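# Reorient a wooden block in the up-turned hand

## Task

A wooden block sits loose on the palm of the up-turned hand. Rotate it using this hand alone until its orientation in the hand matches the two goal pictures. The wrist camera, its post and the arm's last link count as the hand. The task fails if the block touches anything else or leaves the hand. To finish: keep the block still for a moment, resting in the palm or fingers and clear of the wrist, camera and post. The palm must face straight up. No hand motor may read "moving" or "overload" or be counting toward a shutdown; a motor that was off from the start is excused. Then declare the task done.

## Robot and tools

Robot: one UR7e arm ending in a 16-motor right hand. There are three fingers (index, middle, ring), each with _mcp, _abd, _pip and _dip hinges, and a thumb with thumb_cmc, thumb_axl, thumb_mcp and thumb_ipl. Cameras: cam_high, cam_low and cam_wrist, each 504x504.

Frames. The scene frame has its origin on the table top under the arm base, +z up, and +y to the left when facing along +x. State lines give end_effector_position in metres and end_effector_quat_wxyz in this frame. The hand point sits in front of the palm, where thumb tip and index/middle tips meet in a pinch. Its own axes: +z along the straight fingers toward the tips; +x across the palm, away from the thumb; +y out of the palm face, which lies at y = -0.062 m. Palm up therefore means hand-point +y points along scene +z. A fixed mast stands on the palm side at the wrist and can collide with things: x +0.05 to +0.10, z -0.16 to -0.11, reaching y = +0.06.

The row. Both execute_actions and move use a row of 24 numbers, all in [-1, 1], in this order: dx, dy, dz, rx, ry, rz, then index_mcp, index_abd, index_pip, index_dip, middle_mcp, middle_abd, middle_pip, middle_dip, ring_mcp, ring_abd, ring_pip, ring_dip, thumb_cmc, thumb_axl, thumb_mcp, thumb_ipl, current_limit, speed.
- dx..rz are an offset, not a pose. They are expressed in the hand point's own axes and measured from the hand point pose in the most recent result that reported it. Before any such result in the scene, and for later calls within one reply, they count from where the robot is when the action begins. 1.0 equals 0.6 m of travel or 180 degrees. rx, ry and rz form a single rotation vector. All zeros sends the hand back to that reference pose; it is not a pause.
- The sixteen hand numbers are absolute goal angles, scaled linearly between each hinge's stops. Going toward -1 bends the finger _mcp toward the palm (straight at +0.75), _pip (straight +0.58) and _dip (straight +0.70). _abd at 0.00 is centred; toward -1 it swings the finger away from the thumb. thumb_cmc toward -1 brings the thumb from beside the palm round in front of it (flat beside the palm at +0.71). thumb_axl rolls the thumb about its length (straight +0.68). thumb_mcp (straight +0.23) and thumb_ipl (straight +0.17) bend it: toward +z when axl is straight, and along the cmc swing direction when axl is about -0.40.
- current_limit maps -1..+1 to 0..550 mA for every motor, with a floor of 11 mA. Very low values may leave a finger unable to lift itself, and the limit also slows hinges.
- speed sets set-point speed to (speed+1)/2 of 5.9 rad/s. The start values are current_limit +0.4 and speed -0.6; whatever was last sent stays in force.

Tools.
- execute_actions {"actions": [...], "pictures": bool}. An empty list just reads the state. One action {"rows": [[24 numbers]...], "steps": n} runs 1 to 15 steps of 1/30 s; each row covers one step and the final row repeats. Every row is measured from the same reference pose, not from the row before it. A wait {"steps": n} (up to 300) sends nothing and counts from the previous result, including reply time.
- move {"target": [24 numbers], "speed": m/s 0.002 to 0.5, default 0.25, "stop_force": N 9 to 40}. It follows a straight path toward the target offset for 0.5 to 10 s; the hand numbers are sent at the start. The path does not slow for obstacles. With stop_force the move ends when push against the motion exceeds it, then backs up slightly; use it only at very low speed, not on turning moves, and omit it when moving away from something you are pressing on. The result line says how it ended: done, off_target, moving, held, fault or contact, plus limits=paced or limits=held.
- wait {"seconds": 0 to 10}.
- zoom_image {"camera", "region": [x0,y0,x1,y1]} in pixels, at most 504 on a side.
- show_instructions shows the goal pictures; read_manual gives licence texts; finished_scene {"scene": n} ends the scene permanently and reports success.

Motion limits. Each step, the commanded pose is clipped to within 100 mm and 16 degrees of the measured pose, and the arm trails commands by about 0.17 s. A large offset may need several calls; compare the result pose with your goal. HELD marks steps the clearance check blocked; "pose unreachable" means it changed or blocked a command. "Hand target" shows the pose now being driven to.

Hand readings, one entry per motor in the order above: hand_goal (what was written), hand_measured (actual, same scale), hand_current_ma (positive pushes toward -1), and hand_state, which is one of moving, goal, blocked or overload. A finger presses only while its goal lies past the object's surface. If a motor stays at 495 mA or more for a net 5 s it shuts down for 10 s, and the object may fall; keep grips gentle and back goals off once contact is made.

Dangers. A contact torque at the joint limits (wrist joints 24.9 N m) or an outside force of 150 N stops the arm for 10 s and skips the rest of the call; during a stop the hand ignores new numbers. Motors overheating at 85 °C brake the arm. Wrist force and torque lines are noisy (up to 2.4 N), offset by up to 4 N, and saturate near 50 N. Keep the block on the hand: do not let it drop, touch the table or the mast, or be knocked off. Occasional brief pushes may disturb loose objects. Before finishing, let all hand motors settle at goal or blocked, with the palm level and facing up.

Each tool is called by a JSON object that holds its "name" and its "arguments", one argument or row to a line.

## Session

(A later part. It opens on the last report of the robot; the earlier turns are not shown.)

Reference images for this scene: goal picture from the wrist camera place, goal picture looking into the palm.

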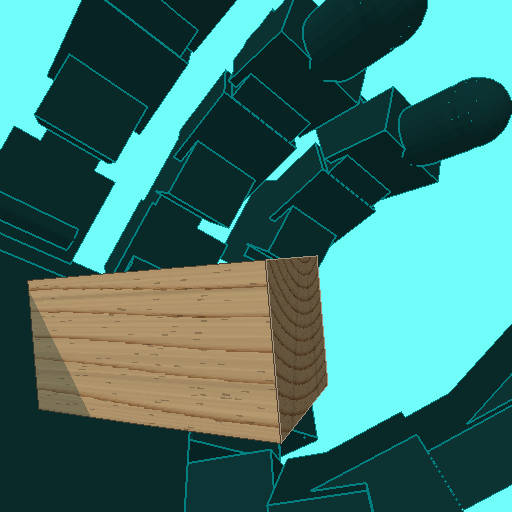

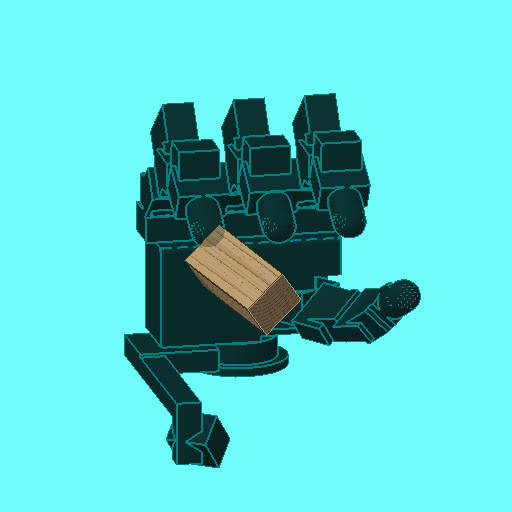

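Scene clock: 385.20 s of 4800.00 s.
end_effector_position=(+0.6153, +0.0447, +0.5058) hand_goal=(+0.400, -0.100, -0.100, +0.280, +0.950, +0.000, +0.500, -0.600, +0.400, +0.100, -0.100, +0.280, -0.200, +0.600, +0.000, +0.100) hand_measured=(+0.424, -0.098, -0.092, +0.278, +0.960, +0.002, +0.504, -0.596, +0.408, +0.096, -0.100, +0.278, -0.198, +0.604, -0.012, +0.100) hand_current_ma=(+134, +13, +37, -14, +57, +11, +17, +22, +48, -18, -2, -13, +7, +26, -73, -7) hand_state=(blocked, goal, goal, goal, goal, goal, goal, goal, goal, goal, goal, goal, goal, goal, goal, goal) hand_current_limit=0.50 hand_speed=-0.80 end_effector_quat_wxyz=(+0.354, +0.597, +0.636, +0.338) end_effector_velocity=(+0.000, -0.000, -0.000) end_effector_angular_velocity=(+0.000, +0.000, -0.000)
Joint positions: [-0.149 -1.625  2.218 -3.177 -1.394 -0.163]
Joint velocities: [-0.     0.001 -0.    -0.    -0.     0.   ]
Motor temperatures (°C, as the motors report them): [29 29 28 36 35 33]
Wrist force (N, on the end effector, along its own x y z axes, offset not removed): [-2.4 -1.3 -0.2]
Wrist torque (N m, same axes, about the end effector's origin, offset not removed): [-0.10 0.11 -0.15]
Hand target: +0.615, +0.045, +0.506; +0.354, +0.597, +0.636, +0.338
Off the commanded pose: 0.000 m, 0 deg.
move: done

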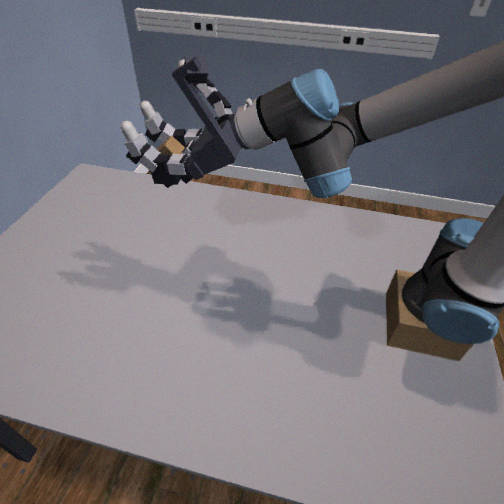

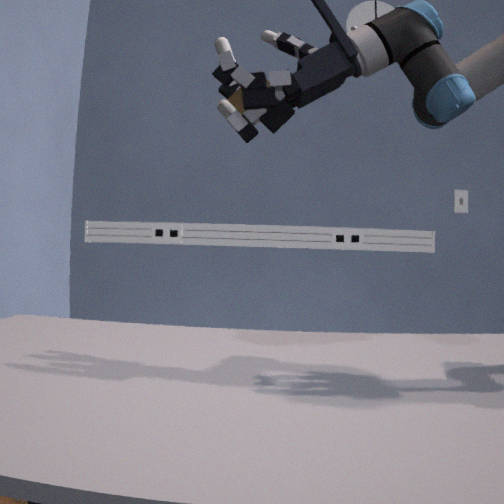

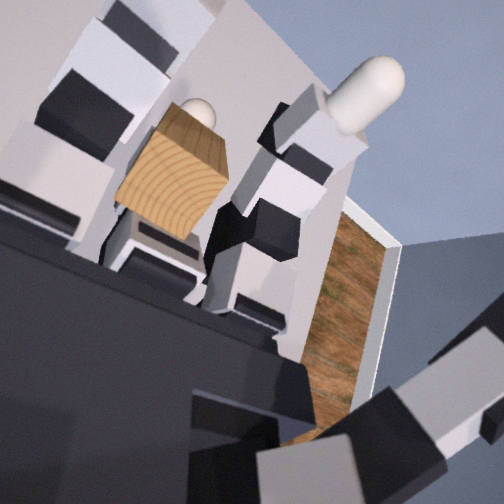

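{"name": "move", "arguments": {
  "target": [0,0,0,-0.06,0,0,0.1,-0.1,0.2,0.28,0.25,0,0.5,-0.6,0.1,0.1,0.2,0.28,-0.2,0.6,0,0.1,0.5,-0.85],
  "speed": 0.1
}}

{"name": "move", "arguments": {
  "target": [0,0,0,-0.04,0,0,-0.2,0,0.4,0.4,-0.15,0,0.55,0,-0.2,0,0.4,0.4,-0.2,0.6,0,0.1,0.5,-0.85],
  "speed": 0.1
}}

{"name": "move", "arguments": {
  "target": [0,0,0,-0.04,0,0,0.08,0,-0.97,-0.25,-0.45,0,0.58,0.6,0.02,0,-0.97,-0.2,-0.2,0.6,0.3,0.1,0.5,-0.85],
  "speed": 0.1
}}

Scene clock: 393.27 s of 4800.00 s.
end_effector_position=(+0.6154, +0.0447, +0.5058) hand_goal=(+0.100, -0.100, +0.200, +0.280, +0.250, +0.000, +0.500, -0.600, +0.100, +0.100, +0.200, +0.280, -0.200, +0.600, +0.000, +0.100) hand_measured=(+0.122, -0.098, +0.200, +0.278, +0.282, +0.002, +0.504, -0.598, +0.124, +0.096, +0.200, +0.278, -0.198, +0.604, -0.010, +0.100) hand_current_ma=(+128, +12, -3, -13, +174, +11, +17, +13, +133, -16, -4, -13, +9, +26, -62, -7) hand_state=(blocked, goal, goal, goal, blocked, goal, goal, goal, blocked, goal, goal, goal, goal, goal, goal, goal) hand_current_limit=0.50 hand_speed=-0.85 end_effector_quat_wxyz=(+0.408, +0.561, +0.601, +0.396) end_effector_velocity=(+0.000, -0.000, -0.000) end_effector_angular_velocity=(+0.000, +0.001, -0.001)
Joint positions: [-0.158 -1.495  2.264 -3.542 -1.358 -0.13 ]
Joint velocities: [-0.001  0.     0.     0.001 -0.    -0.   ]
Motor temperatures (°C, as the motors report them): [29 29 28 36 35 33]
Wrist force (N, on the end effector, along its own x y z axes, offset not removed): [-1.8 -1.1 -0.4]
Wrist torque (N m, same axes, about the end effector's origin, offset not removed): [-0.05 0.12 -0.03]
Hand target: +0.615, +0.045, +0.506; +0.408, +0.561, +0.601, +0.396
Off the commanded pose: 0.000 m, 0 deg.
After step 90, 2.77 s passed at rest.
move: done

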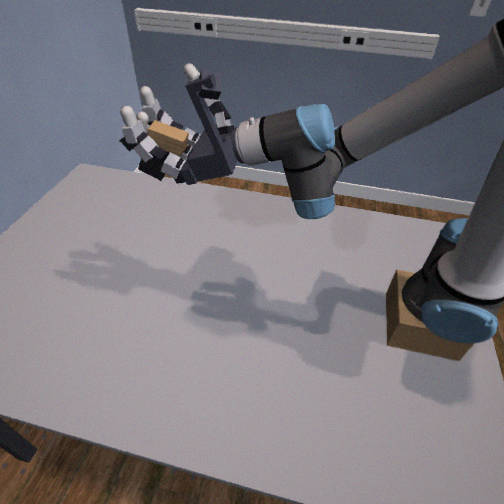

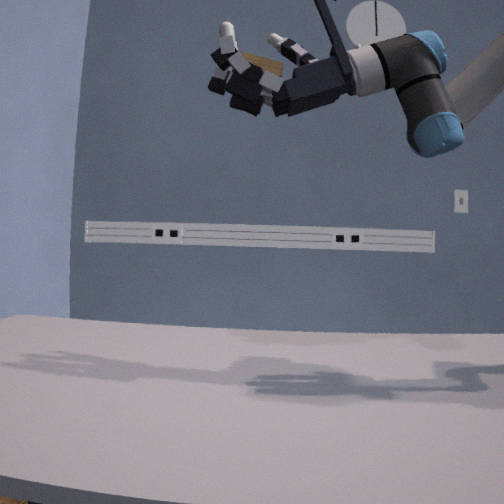

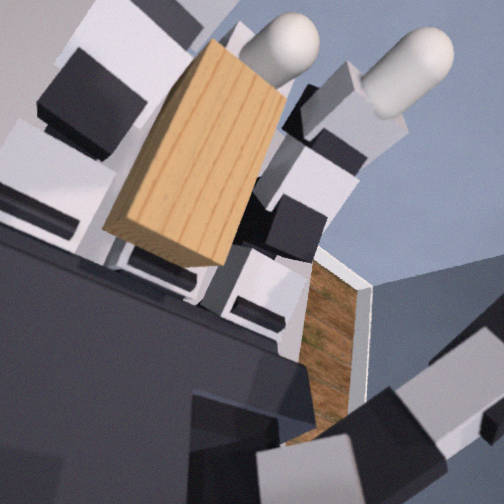

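Scene clock: 395.17 s of 4800.00 s.
end_effector_position=(+0.6155, +0.0446, +0.5059) hand_goal=(-0.200, +0.000, +0.400, +0.400, -0.150, +0.000, +0.550, +0.000, -0.200, +0.000, +0.400, +0.400, -0.200, +0.600, +0.000, +0.100) hand_measured=(-0.184, -0.004, +0.398, +0.398, -0.128, +0.002, +0.550, -0.002, -0.182, +0.004, +0.398, +0.398, -0.198, +0.604, -0.008, +0.100) hand_current_ma=(+93, -17, -5, -14, +120, +11, -1, -15, +97, +14, -5, -13, +10, +26, -55, -7) hand_state=(goal, goal, goal, goal, blocked, goal, goal, goal, goal, goal, goal, goal, goal, goal, goal, goal) hand_current_limit=0.50 hand_speed=-0.85 end_effector_quat_wxyz=(+0.443, +0.534, +0.575, +0.433) end_effector_velocity=(-0.000, +0.000, -0.000) end_effector_angular_velocity=(+0.001, +0.001, -0.000)
Joint positions: [-0.161 -1.389  2.265 -3.777 -1.34  -0.103]
Joint velocities: [ 0.     0.     0.001 -0.001  0.     0.001]
Motor temperatures (°C, as the motors report them): [29 29 28 36 35 34]
Wrist force (N, on the end effector, along its own x y z axes, offset not removed): [-1.0 -0.2 -1.5]
Wrist torque (N m, same axes, about the end effector's origin, offset not removed): [0.07 0.02 0.04]
Hand target: +0.616, +0.045, +0.506; +0.443, +0.534, +0.575, +0.433
Off the commanded pose: 0.000 m, 0 deg.
move: done

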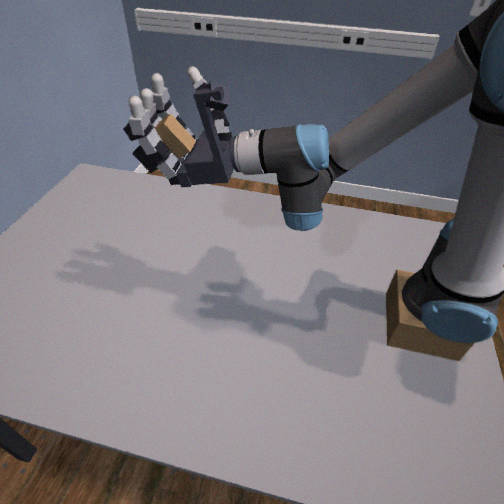

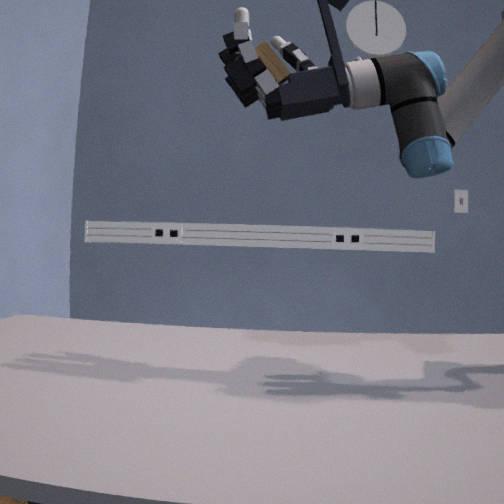

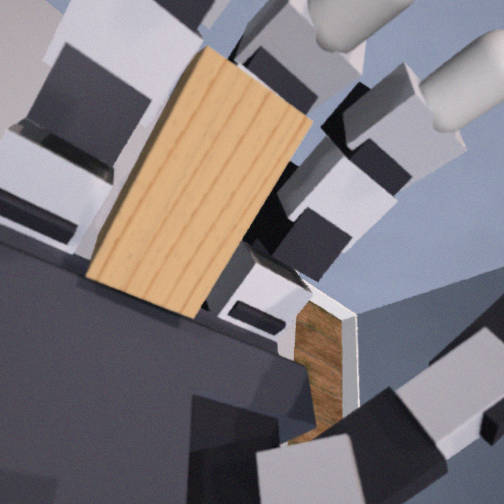

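Scene clock: 399.13 s of 4800.00 s.
end_effector_position=(+0.6156, +0.0446, +0.5060) hand_goal=(+0.080, +0.000, -0.970, -0.250, -0.450, +0.000, +0.580, +0.600, +0.020, +0.000, -0.970, -0.200, -0.200, +0.600, +0.300, +0.100) hand_measured=(+0.086, -0.004, -0.970, -0.248, -0.440, +0.002, +0.578, +0.598, +0.034, +0.000, -0.970, -0.198, -0.198, +0.602, +0.298, +0.100) hand_current_ma=(+29, -14, +1, +11, +54, +11, -5, -14, +74, -2, +3, +12, +14, +13, -14, -7) hand_state=(goal, goal, goal, goal, goal, goal, goal, goal, goal, goal, goal, goal, goal, goal, goal, goal) hand_current_limit=0.50 hand_speed=-0.85 end_effector_quat_wxyz=(+0.475, +0.505, +0.547, +0.469) end_effector_velocity=(-0.000, -0.000, -0.001) end_effector_angular_velocity=(-0.000, +0.001, -0.000)
Joint positions: [-0.161 -1.276  2.242 -3.995 -1.329 -0.073]
Joint velocities: [-0.     0.     0.001 -0.    -0.    -0.   ]
Motor temperatures (°C, as the motors report them): [29 29 28 36 35 34]
Wrist force (N, on the end effector, along its own x y z axes, offset not removed): [-1.6 -2.1 -0.5]
Wrist torque (N m, same axes, about the end effector's origin, offset not removed): [-0.31 0.06 -0.06]
Hand target: +0.616, +0.045, +0.506; +0.475, +0.505, +0.547, +0.469
Off the commanded pose: 0.000 m, 0 deg.
move: done

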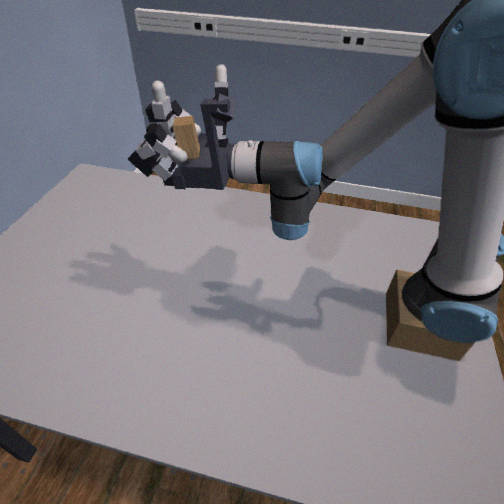

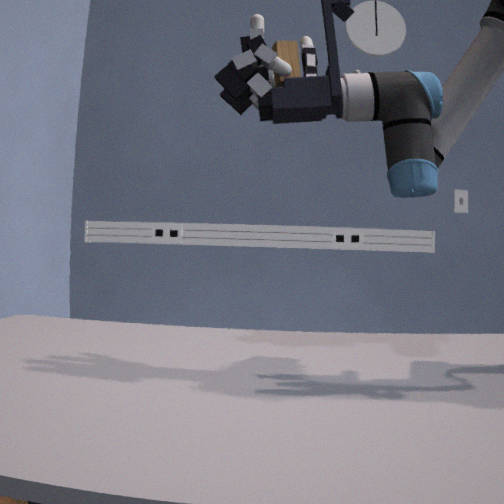

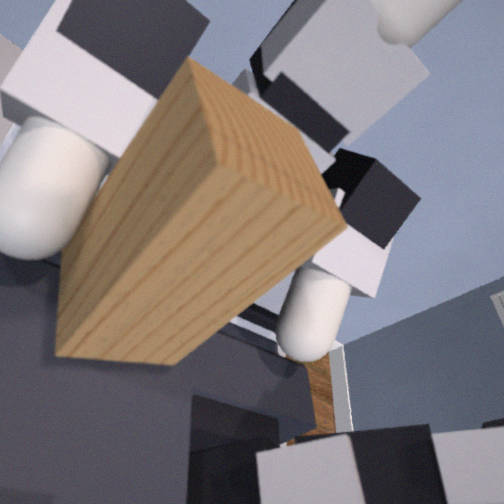

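{"name": "move", "arguments": {
  "target": [0,0,0,-0.035,0,0,0.08,0.8,-0.97,-0.25,-0.47,0,0.58,0.6,0.02,-0.8,-0.97,-0.2,-0.2,0.6,0.5,0.1,0.5,-0.8],
  "speed": 0.1
}}

{"name": "move", "arguments": {
  "target": [0,0,0,0,0,0,-0.25,0.95,-1,0.05,-0.35,0,0.58,0.6,0.02,-0.85,-0.97,-0.2,-0.2,0.6,0.5,0.1,0.5,-0.85]
}}

Scene clock: 406.83 s of 4800.00 s.
end_effector_position=(+0.6156, +0.0446, +0.5060) hand_goal=(+0.080, +0.800, -0.970, -0.250, -0.470, +0.000, +0.580, +0.600, +0.020, -0.800, -0.970, -0.200, -0.200, +0.600, +0.500, +0.100) hand_measured=(+0.094, +0.726, -0.940, -0.256, -0.464, +0.002, +0.578, +0.598, +0.010, -0.578, -0.926, -0.182, -0.198, +0.602, +0.500, +0.100) hand_current_ma=(+82, -340, +154, -29, +34, +11, -5, -14, -55, +413, +225, +93, +14, +8, +1, -7) hand_state=(goal, blocked, blocked, goal, goal, goal, goal, goal, goal, blocked, blocked, goal, goal, goal, goal, goal) hand_current_limit=0.50 hand_speed=-0.80 end_effector_quat_wxyz=(+0.502, +0.478, +0.520, +0.498) end_effector_velocity=(-0.000, +0.000, +0.000) end_effector_angular_velocity=(-0.001, -0.001, +0.000)
Joint positions: [-0.159 -1.18   2.204 -4.166 -1.325 -0.045]
Joint velocities: [ 0.001 -0.    -0.    -0.001 -0.    -0.001]
Motor temperatures (°C, as the motors report them): [29 29 28 36 35 34]
Wrist force (N, on the end effector, along its own x y z axes, offset not removed): [-2.7 -0.4 -2.1]
Wrist torque (N m, same axes, about the end effector's origin, offset not removed): [-0.12 0.23 -0.03]
Hand target: +0.616, +0.045, +0.506; +0.502, +0.478, +0.520, +0.498
Off the commanded pose: 0.000 m, 0 deg.
After step 90, 2.93 s passed at rest.
move: done

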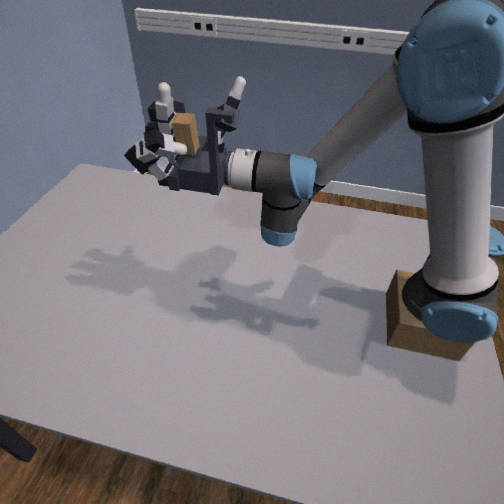

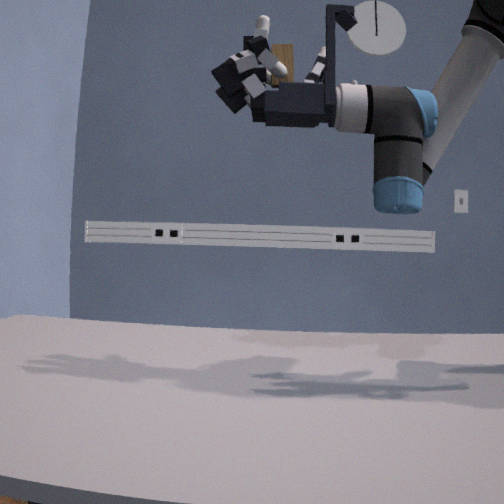

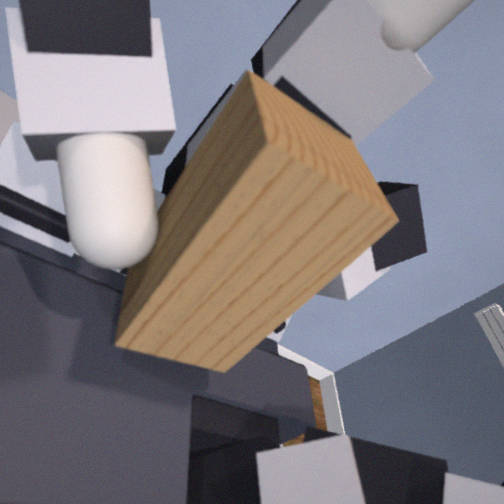

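Scene clock: 409.43 s of 4800.00 s.
end_effector_position=(+0.6156, +0.0446, +0.5060) hand_goal=(-0.250, +0.950, -1.000, +0.050, -0.350, +0.000, +0.580, +0.600, +0.020, -0.850, -0.970, -0.200, -0.200, +0.600, +0.500, +0.100) hand_measured=(-0.278, +0.882, -0.910, +0.094, -0.350, +0.002, +0.578, +0.598, +0.052, -0.768, -0.904, -0.186, -0.198, +0.602, +0.500, +0.100) hand_current_ma=(-159, -310, +413, +220, +4, +11, -5, -14, +169, +359, +334, +73, +14, +8, +1, -7) hand_state=(blocked, blocked, blocked, blocked, goal, goal, goal, goal, blocked, blocked, blocked, goal, goal, goal, goal, goal) hand_current_limit=0.50 hand_speed=-0.85 end_effector_quat_wxyz=(+0.502, +0.478, +0.520, +0.498) end_effector_velocity=(+0.000, -0.001, +0.000) end_effector_angular_velocity=(+0.000, +0.000, -0.001)
Joint positions: [-0.159 -1.18   2.204 -4.166 -1.325 -0.045]
Joint velocities: [-0.001 -0.    -0.     0.001  0.     0.   ]
Motor temperatures (°C, as the motors report them): [29 29 28 36 35 34]
Wrist force (N, on the end effector, along its own x y z axes, offset not removed): [-2.3 -2.0 -1.6]
Wrist torque (N m, same axes, about the end effector's origin, offset not removed): [-0.34 0.09 -0.06]
Hand target: +0.616, +0.045, +0.506; +0.502, +0.478, +0.520, +0.498
Off the commanded pose: 0.000 m, 0 deg.
move: done

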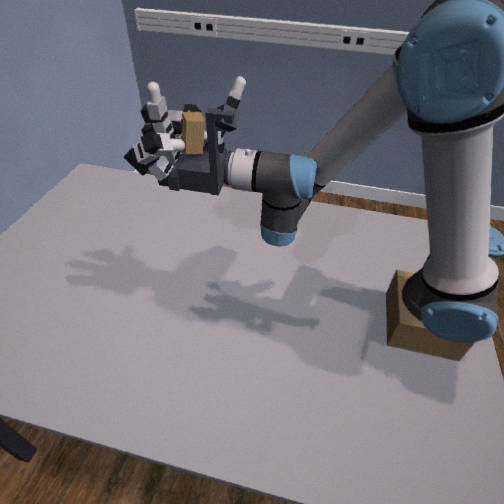

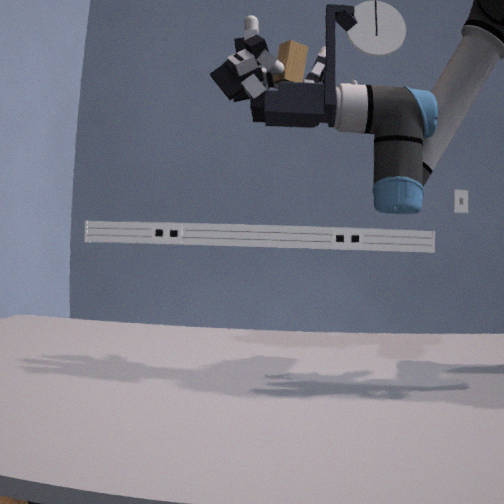

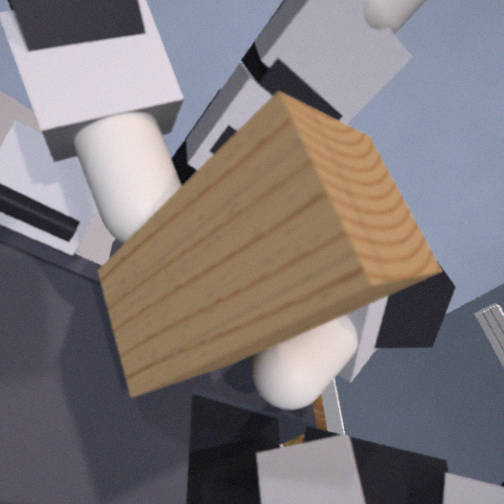

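{"name": "move", "arguments": {
  "target": [0,0,0,0,0,0,-0.38,0.85,-1,0.05,-0.2,0,0.58,0.6,0.1,-1,-0.85,-0.15,-0.2,0.6,0.5,0.1,0.5,-0.9]
}}

Scene clock: 413.10 s of 4800.00 s.
end_effector_position=(+0.6156, +0.0446, +0.5060) hand_goal=(-0.380, +0.850, -1.000, +0.050, -0.200, +0.000, +0.580, +0.600, +0.100, -1.000, -0.850, -0.150, -0.200, +0.600, +0.500, +0.100) hand_measured=(-0.364, +0.850, -0.998, +0.054, -0.196, +0.002, +0.578, +0.598, +0.106, -0.998, -0.856, -0.152, -0.198, +0.602, +0.500, +0.100) hand_current_ma=(+92, +1, +12, +18, +17, +11, -5, -13, +35, +11, -26, -5, +15, +8, +2, -7) hand_state=(goal, goal, goal, goal, goal, goal, goal, goal, goal, goal, goal, goal, goal, goal, goal, goal) hand_current_limit=0.50 hand_speed=-0.90 end_effector_quat_wxyz=(+0.502, +0.478, +0.520, +0.498) end_effector_velocity=(-0.000, +0.001, -0.000) end_effector_angular_velocity=(+0.000, +0.000, +0.001)
Joint positions: [-0.159 -1.18   2.204 -4.166 -1.325 -0.045]
Joint velocities: [ 0.001 -0.     0.001 -0.     0.     0.   ]
Motor temperatures (°C, as the motors report them): [29 29 28 36 35 34]
Wrist force (N, on the end effector, along its own x y z axes, offset not removed): [-1.0 -1.5 -1.0]
Wrist torque (N m, same axes, about the end effector's origin, offset not removed): [-0.30 -0.11 -0.01]
Hand target: +0.616, +0.045, +0.506; +0.502, +0.478, +0.520, +0.498
Off the commanded pose: 0.000 m, 0 deg.
move: done

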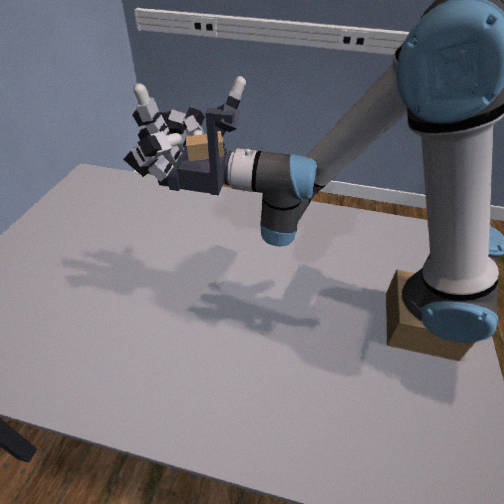

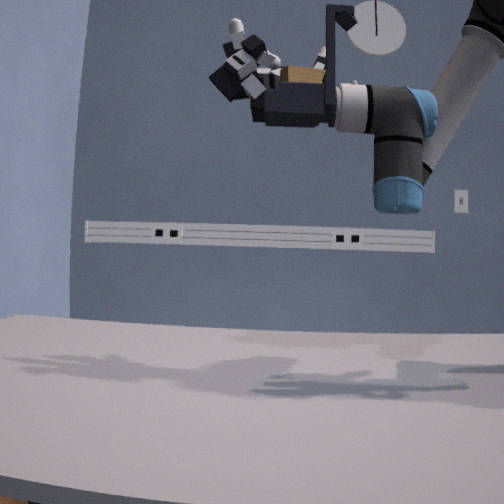

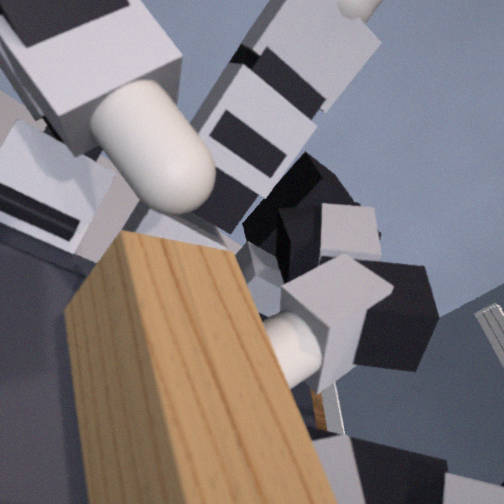

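{"name": "move", "arguments": {
  "target": [0,0,0,0.07,0,0,0.4,-0.1,-0.1,0.28,0.85,0,0.5,-0.6,0.4,0.1,-0.1,0.28,-0.2,0.6,0.5,0.1,0.5,-0.6],
  "speed": 0.1
}}

{"name": "move", "arguments": {
  "target": [0,0,0,0.07,0,0,0.4,-0.1,-0.1,0.28,0.85,0,0.5,-0.6,0.4,0.1,-0.1,0.28,-0.2,0.6,0.5,0.1,0.5,-0.6],
  "speed": 0.06
}}

Scene clock: 419.90 s of 4800.00 s.
end_effector_position=(+0.6155, +0.0446, +0.5059) hand_goal=(+0.400, -0.100, -0.100, +0.280, +0.850, +0.000, +0.500, -0.600, +0.400, +0.100, -0.100, +0.280, -0.200, +0.600, +0.500, +0.100) hand_measured=(+0.408, -0.098, -0.102, +0.278, +0.860, +0.002, +0.506, -0.598, +0.408, +0.096, -0.102, +0.278, -0.198, +0.602, +0.500, +0.100) hand_current_ma=(+43, +13, -6, -15, +51, +11, +33, +16, +44, -17, -6, -14, +15, +8, +2, -7) hand_state=(goal, goal, goal, goal, goal, goal, goal, goal, goal, goal, goal, goal, goal, goal, goal, goal) hand_current_limit=0.50 hand_speed=-0.60 end_effector_quat_wxyz=(+0.448, +0.530, +0.571, +0.439) end_effector_velocity=(+0.000, +0.000, +0.001) end_effector_angular_velocity=(-0.001, +0.016, +0.000)
Joint positions: [-0.161 -1.373  2.264 -3.81  -1.338 -0.099]
Joint velocities: [ 0.001 -0.016 -0.     0.032 -0.002 -0.004]
Motor temperatures (°C, as the motors report them): [29 29 28 36 35 34]
Wrist force (N, on the end effector, along its own x y z axes, offset not removed): [-1.4 -1.5 -1.8]
Wrist torque (N m, same axes, about the end effector's origin, offset not removed): [-0.08 -0.04 -0.10]
Hand target: +0.616, +0.045, +0.506; +0.447, +0.531, +0.572, +0.438
Off the commanded pose: 0.000 m, 0 deg.
After step 90, 2.27 s passed at rest.
move: done

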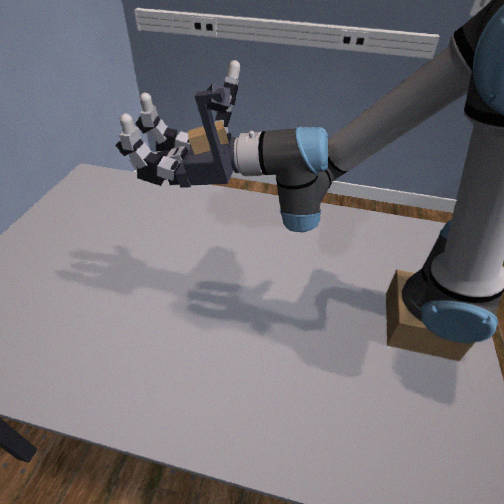

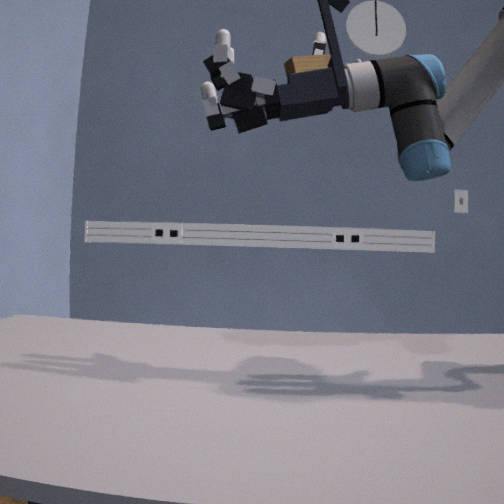

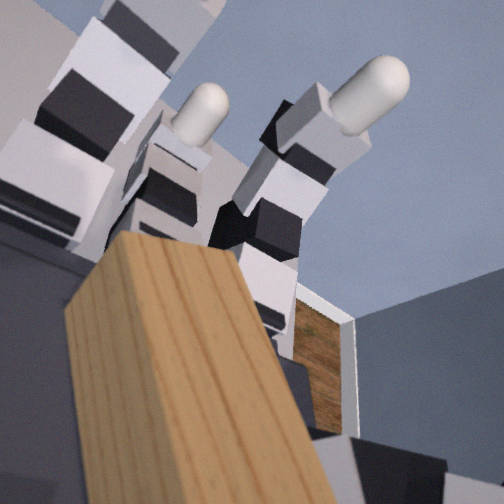

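Scene clock: 422.07 s of 4800.00 s.
end_effector_position=(+0.6153, +0.0446, +0.5058) hand_goal=(+0.400, -0.100, -0.100, +0.280, +0.850, +0.000, +0.500, -0.600, +0.400, +0.100, -0.100, +0.280, -0.200, +0.600, +0.500, +0.100) hand_measured=(+0.410, -0.098, -0.100, +0.278, +0.860, +0.002, +0.506, -0.598, +0.410, +0.096, -0.100, +0.278, -0.198, +0.602, +0.500, +0.100) hand_current_ma=(+51, +12, -3, -14, +55, +11, +33, +16, +53, -16, -3, -13, +15, +8, +2, -7) hand_state=(goal, goal, goal, goal, goal, goal, goal, goal, goal, goal, goal, goal, goal, goal, goal, goal) hand_current_limit=0.50 hand_speed=-0.60 end_effector_quat_wxyz=(+0.387, +0.576, +0.615, +0.374) end_effector_velocity=(-0.000, +0.001, -0.001) end_effector_angular_velocity=(-0.000, +0.019, +0.000)
Joint positions: [-0.156 -1.551  2.252 -3.4   -1.371 -0.145]
Joint velocities: [ 0.002 -0.013 -0.002  0.034 -0.003 -0.003]
Motor temperatures (°C, as the motors report them): [29 29 28 36 35 34]
Wrist force (N, on the end effector, along its own x y z axes, offset not removed): [-1.9 -0.2 0.6]
Wrist torque (N m, same axes, about the end effector's origin, offset not removed): [-0.02 0.10 0.02]
Hand target: +0.615, +0.045, +0.506; +0.387, +0.576, +0.616, +0.373
Off the commanded pose: 0.000 m, 0 deg.
move: done

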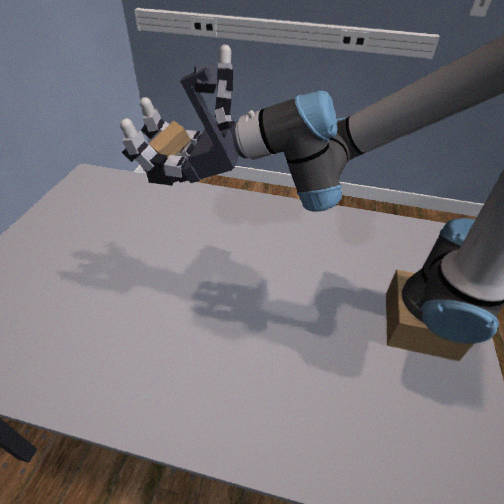

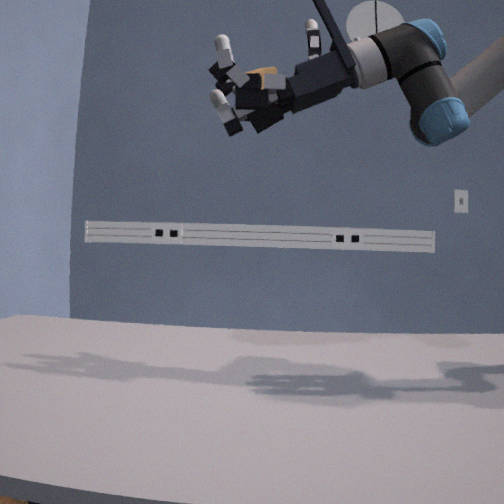

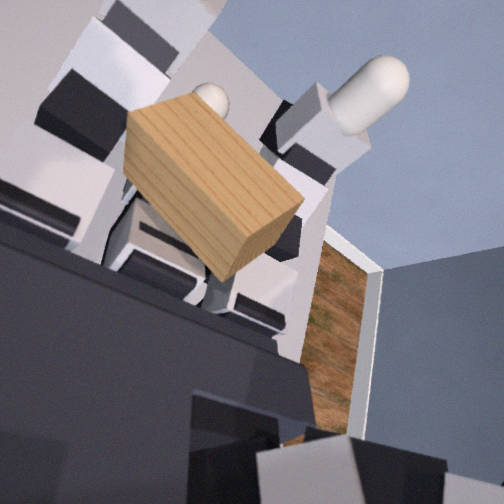

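{"name": "move", "arguments": {
  "target": [0,0,0,0,0,0,0.1,-0.1,0.3,0.28,1,0,0.3,-0.5,0.6,0.1,-0.1,0.28,-0.2,0.6,0,0.1,0.5,-0.88]
}}

{"name": "zoom_image", "arguments": {
  "camera": "cam_high",
  "region": [100,60,260,210]
}}

Scene clock: 428.73 s of 4800.00 s.
end_effector_position=(+0.6153, +0.0446, +0.5058) hand_goal=(+0.100, -0.100, +0.300, +0.280, +1.000, +0.000, +0.300, -0.500, +0.600, +0.100, -0.100, +0.280, -0.200, +0.600, +0.000, +0.100) hand_measured=(+0.124, -0.098, +0.300, +0.278, +1.000, +0.002, +0.310, -0.502, +0.610, +0.096, -0.100, +0.278, -0.198, +0.602, -0.002, +0.100) hand_current_ma=(+137, +12, -2, -14, +0, +11, +46, -12, +54, -16, +2, -13, +15, +8, -12, -7) hand_state=(blocked, goal, goal, goal, goal, goal, goal, goal, goal, goal, goal, goal, goal, goal, goal, goal) hand_current_limit=0.50 hand_speed=-0.88 end_effector_quat_wxyz=(+0.387, +0.576, +0.615, +0.374) end_effector_velocity=(-0.000, +0.000, +0.000) end_effector_angular_velocity=(-0.000, -0.001, +0.001)
Joint positions: [-0.156 -1.551  2.252 -3.4   -1.371 -0.145]
Joint velocities: [ 0.    -0.001  0.001 -0.001  0.    -0.   ]
Motor temperatures (°C, as the motors report them): [29 29 28 36 35 34]
Wrist force (N, on the end effector, along its own x y z axes, offset not removed): [-0.4 0.1 0.1]
Wrist torque (N m, same axes, about the end effector's origin, offset not removed): [0.03 -0.10 0.12]
Hand target: +0.615, +0.045, +0.506; +0.387, +0.576, +0.615, +0.374
Off the commanded pose: 0.000 m, 0 deg.
After step 90, 1.23 s passed at rest.
move: done

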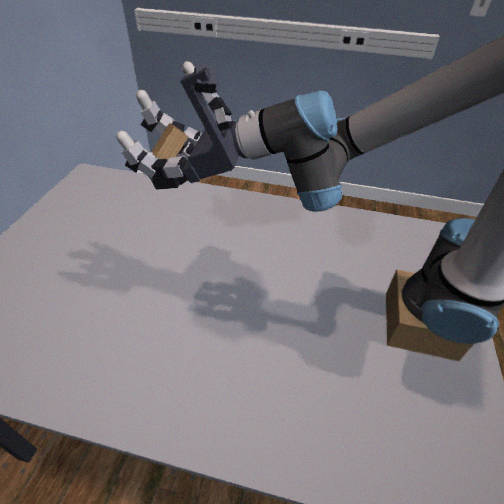

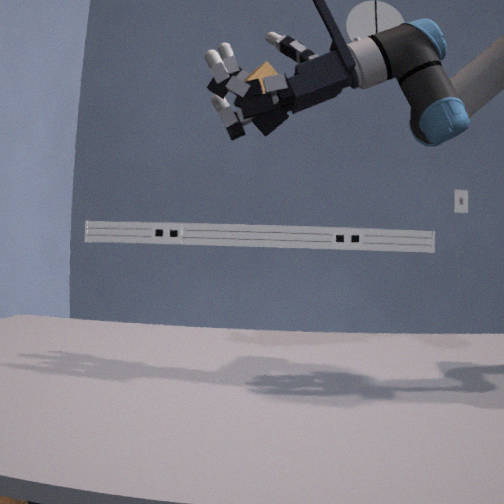

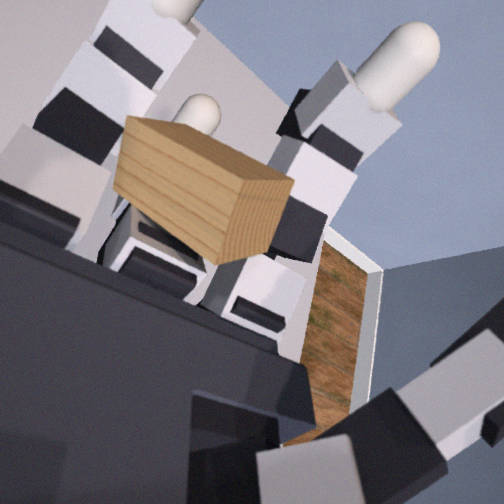

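Region (100, 60, 260, 210) of cam_high's 504x504 image, scaled by 3.150, with more detail than that image has; it fills the top 472 rows of this view, and the rest is white.

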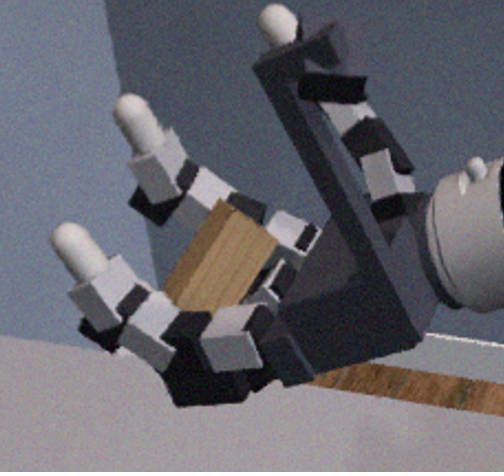

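{"name": "move", "arguments": {
  "target": [0,0,0,0,0,0,0.1,-0.1,0.3,0.28,1,0,0.1,-0.5,0.5,0.1,-0.1,0.28,-0.75,0.68,0.1,-1,0.5,-0.8]
}}

{"name": "move", "arguments": {
  "target": [0,0,0,0,0,0,0.1,-0.1,0.3,0.28,1,0,0.1,-0.5,0.5,0.1,-0.1,0.28,-0.75,0.68,-0.25,-0.95,0.5,-0.8]
}}

Scene clock: 440.70 s of 4800.00 s.
end_effector_position=(+0.6153, +0.0446, +0.5058) hand_goal=(+0.100, -0.100, +0.300, +0.280, +1.000, +0.000, +0.100, -0.500, +0.500, +0.100, -0.100, +0.280, -0.750, +0.680, +0.100, -1.000) hand_measured=(+0.124, -0.098, +0.300, +0.278, +1.000, +0.002, +0.110, -0.502, +0.530, +0.096, -0.100, +0.278, -0.750, +0.678, +0.090, -0.998) hand_current_ma=(+137, +12, -2, -14, +0, +11, +47, -12, +160, -16, +2, -12, +2, -12, -59, +8) hand_state=(blocked, goal, goal, goal, goal, goal, goal, goal, blocked, goal, goal, goal, goal, goal, goal, goal) hand_current_limit=0.50 hand_speed=-0.80 end_effector_quat_wxyz=(+0.387, +0.576, +0.615, +0.374) end_effector_velocity=(-0.000, -0.000, -0.000) end_effector_angular_velocity=(-0.000, -0.000, -0.000)
Joint positions: [-0.156 -1.551  2.252 -3.4   -1.371 -0.145]
Joint velocities: [-0.  0.  0. -0.  0. -0.]
Motor temperatures (°C, as the motors report them): [29 29 28 36 35 34]
Wrist force (N, on the end effector, along its own x y z axes, offset not removed): [-0.5 -0.6 0.1]
Wrist torque (N m, same axes, about the end effector's origin, offset not removed): [-0.08 -0.08 0.05]
Hand target: +0.615, +0.045, +0.506; +0.387, +0.576, +0.615, +0.374
Off the commanded pose: 0.000 m, 0 deg.
After step 90, 5.70 s passed at rest.
move: done

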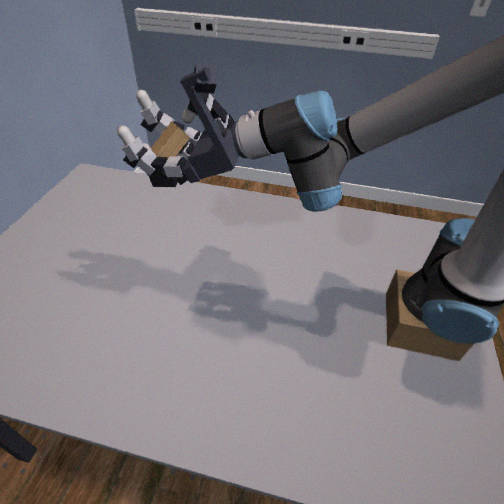

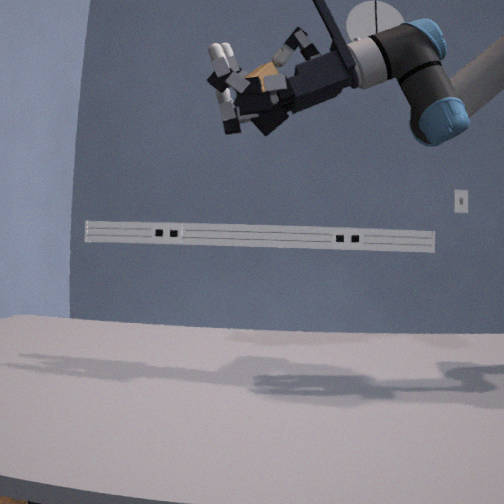

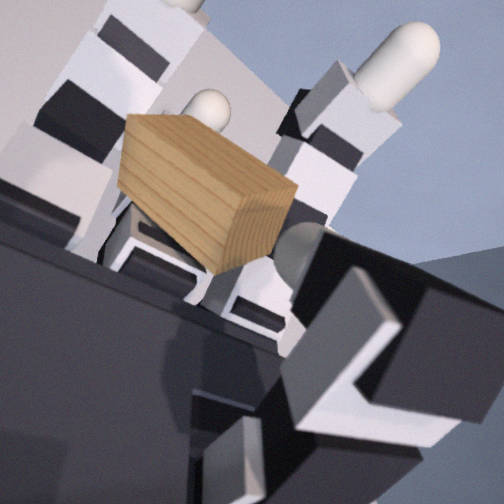

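Scene clock: 441.90 s of 4800.00 s.
end_effector_position=(+0.6153, +0.0446, +0.5058) hand_goal=(+0.100, -0.100, +0.300, +0.280, +1.000, +0.000, +0.100, -0.500, +0.500, +0.100, -0.100, +0.280, -0.750, +0.680, -0.250, -0.950) hand_measured=(+0.124, -0.098, +0.300, +0.278, +1.000, +0.002, +0.110, -0.502, +0.530, +0.096, -0.100, +0.278, -0.750, +0.678, -0.252, -0.952) hand_current_ma=(+137, +12, -2, -14, +0, +11, +47, -12, +160, -16, +2, -12, +2, -12, -12, -17) hand_state=(blocked, goal, goal, goal, goal, goal, goal, goal, blocked, goal, goal, goal, goal, goal, goal, goal) hand_current_limit=0.50 hand_speed=-0.80 end_effector_quat_wxyz=(+0.387, +0.576, +0.615, +0.374) end_effector_velocity=(-0.000, +0.000, -0.000) end_effector_angular_velocity=(-0.000, +0.001, +0.000)
Joint positions: [-0.156 -1.551  2.252 -3.4   -1.371 -0.145]
Joint velocities: [ 0.    -0.     0.001  0.001  0.    -0.   ]
Motor temperatures (°C, as the motors report them): [29 29 28 36 35 34]
Wrist force (N, on the end effector, along its own x y z axes, offset not removed): [-2.9 0.4 0.3]
Wrist torque (N m, same axes, about the end effector's origin, offset not removed): [0.04 0.10 -0.06]
Hand target: +0.615, +0.045, +0.506; +0.387, +0.576, +0.615, +0.374
Off the commanded pose: 0.000 m, 0 deg.
move: done

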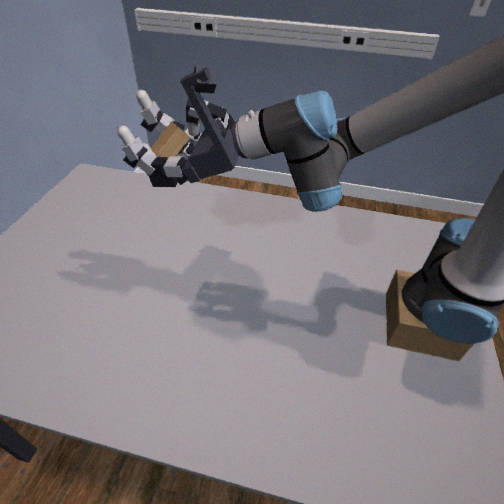

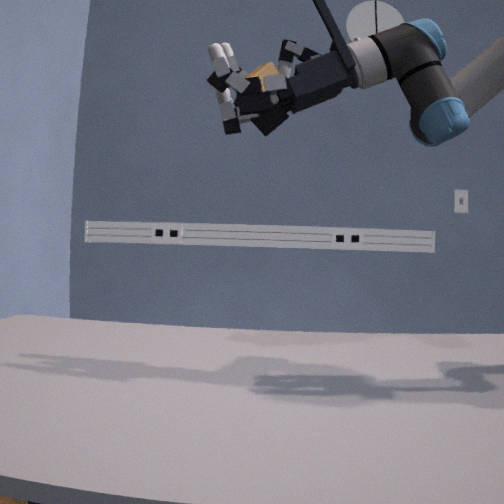

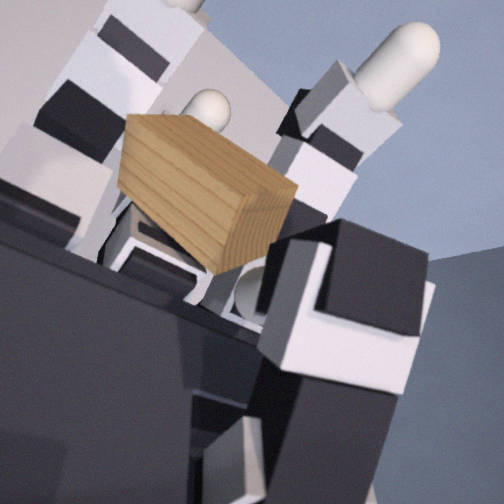

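{"name": "move", "arguments": {
  "target": [0,0,0,0,0,0,0.1,-0.1,0.3,0.28,1,0,0.1,-0.5,0.5,0.1,-0.1,0.28,-0.65,0.42,-0.35,-0.85,0.5,-0.85]
}}

{"name": "move", "arguments": {
  "target": [0,0,0,0,0,0,0.1,-0.1,0.3,0.28,1,0,0.1,-0.5,0.5,0.1,-0.1,0.28,-0.65,0.44,-0.5,-0.45,0.5,-0.9]
}}

Scene clock: 447.70 s of 4800.00 s.
end_effector_position=(+0.6153, +0.0446, +0.5057) hand_goal=(+0.100, -0.100, +0.300, +0.280, +1.000, +0.000, +0.100, -0.500, +0.500, +0.100, -0.100, +0.280, -0.650, +0.420, -0.350, -0.850) hand_measured=(+0.124, -0.098, +0.300, +0.278, +1.000, +0.002, +0.110, -0.500, +0.526, +0.096, -0.100, +0.278, -0.648, +0.430, -0.352, -0.852) hand_current_ma=(+130, +11, -1, -13, +1, +10, +46, -5, +138, -19, +4, -12, +7, +74, -11, -17) hand_state=(blocked, goal, goal, goal, goal, goal, goal, goal, blocked, goal, goal, goal, goal, goal, goal, goal) hand_current_limit=0.50 hand_speed=-0.85 end_effector_quat_wxyz=(+0.387, +0.576, +0.615, +0.374) end_effector_velocity=(-0.000, -0.000, -0.000) end_effector_angular_velocity=(+0.000, -0.000, -0.001)
Joint positions: [-0.156 -1.551  2.252 -3.4   -1.371 -0.145]
Joint velocities: [-0.001  0.     0.001 -0.001  0.     0.   ]
Motor temperatures (°C, as the motors report them): [29 29 28 36 35 34]
Wrist force (N, on the end effector, along its own x y z axes, offset not removed): [-2.3 -1.3 -1.8]
Wrist torque (N m, same axes, about the end effector's origin, offset not removed): [-0.06 0.14 -0.09]
Hand target: +0.615, +0.045, +0.506; +0.387, +0.576, +0.615, +0.374
Off the commanded pose: 0.000 m, 0 deg.
After step 90, 1.53 s passed at rest.
move: done

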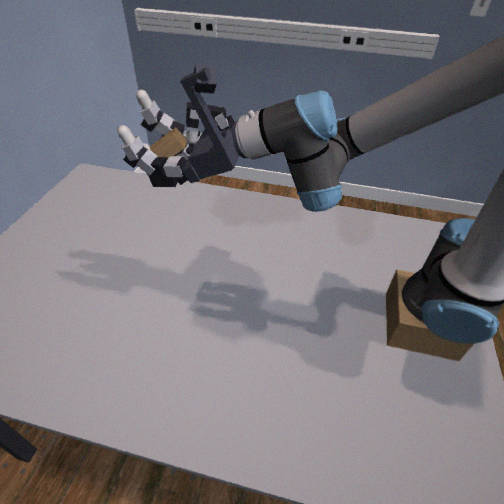

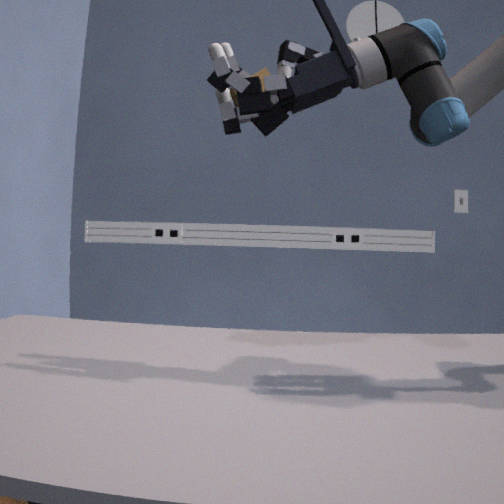

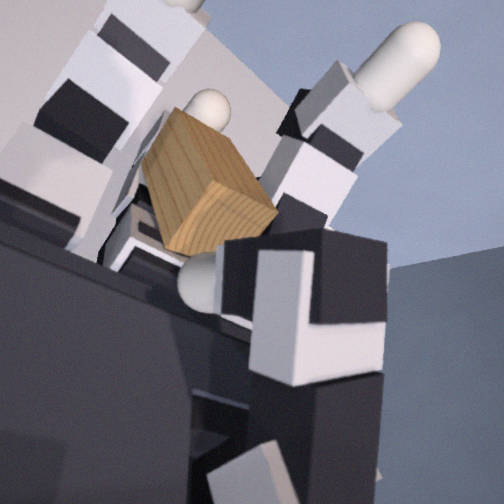

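Scene clock: 448.33 s of 4800.00 s.
end_effector_position=(+0.6153, +0.0446, +0.5057) hand_goal=(+0.100, -0.100, +0.300, +0.280, +1.000, +0.000, +0.100, -0.500, +0.500, +0.100, -0.100, +0.280, -0.650, +0.440, -0.500, -0.450) hand_measured=(+0.124, -0.098, +0.300, +0.278, +1.000, +0.002, +0.110, -0.500, +0.526, +0.096, -0.100, +0.278, -0.628, +0.434, -0.376, -0.832) hand_current_ma=(+130, +11, -1, -13, +1, +10, +46, -5, +138, -19, +4, -12, +125, -46, +412, -412) hand_state=(blocked, goal, goal, goal, goal, goal, goal, goal, blocked, goal, goal, goal, blocked, goal, blocked, blocked) hand_current_limit=0.50 hand_speed=-0.90 end_effector_quat_wxyz=(+0.387, +0.576, +0.615, +0.374) end_effector_velocity=(-0.000, +0.000, -0.000) end_effector_angular_velocity=(+0.000, -0.000, +0.001)
Joint positions: [-0.156 -1.551  2.252 -3.4   -1.371 -0.145]
Joint velocities: [ 0.001 -0.     0.001 -0.001 -0.     0.   ]
Motor temperatures (°C, as the motors report them): [29 29 28 36 35 34]
Wrist force (N, on the end effector, along its own x y z axes, offset not removed): [-2.4 -0.4 -0.5]
Wrist torque (N m, same axes, about the end effector's origin, offset not removed): [0.05 0.07 -0.20]
Hand target: +0.615, +0.045, +0.506; +0.387, +0.576, +0.615, +0.374
Off the commanded pose: 0.000 m, 0 deg.
move: done

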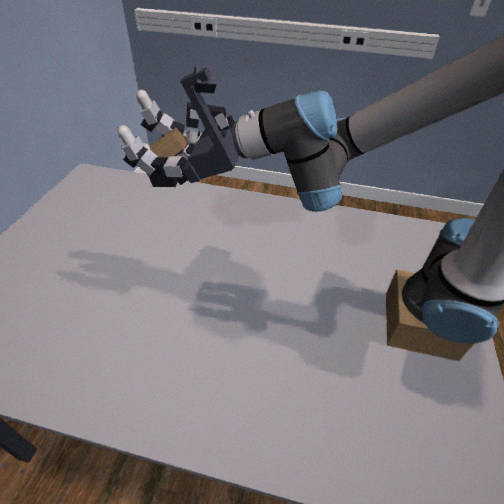

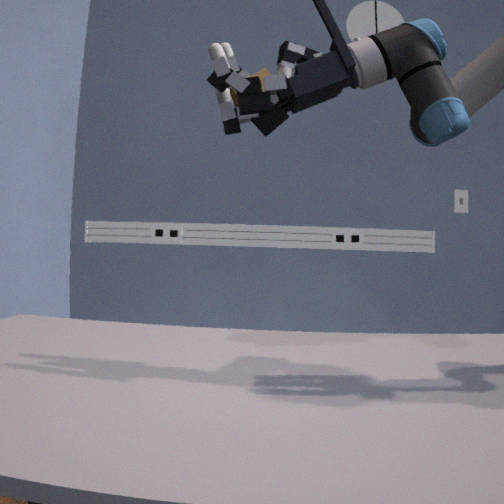

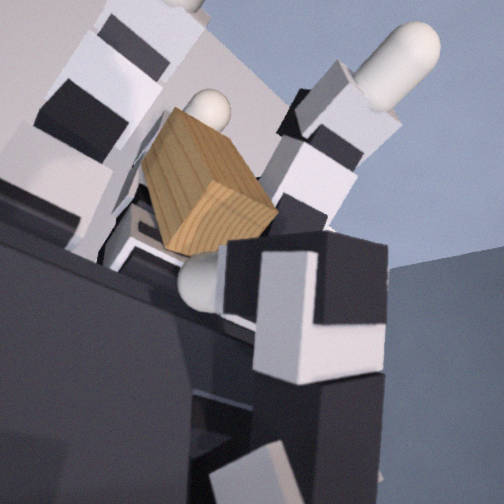

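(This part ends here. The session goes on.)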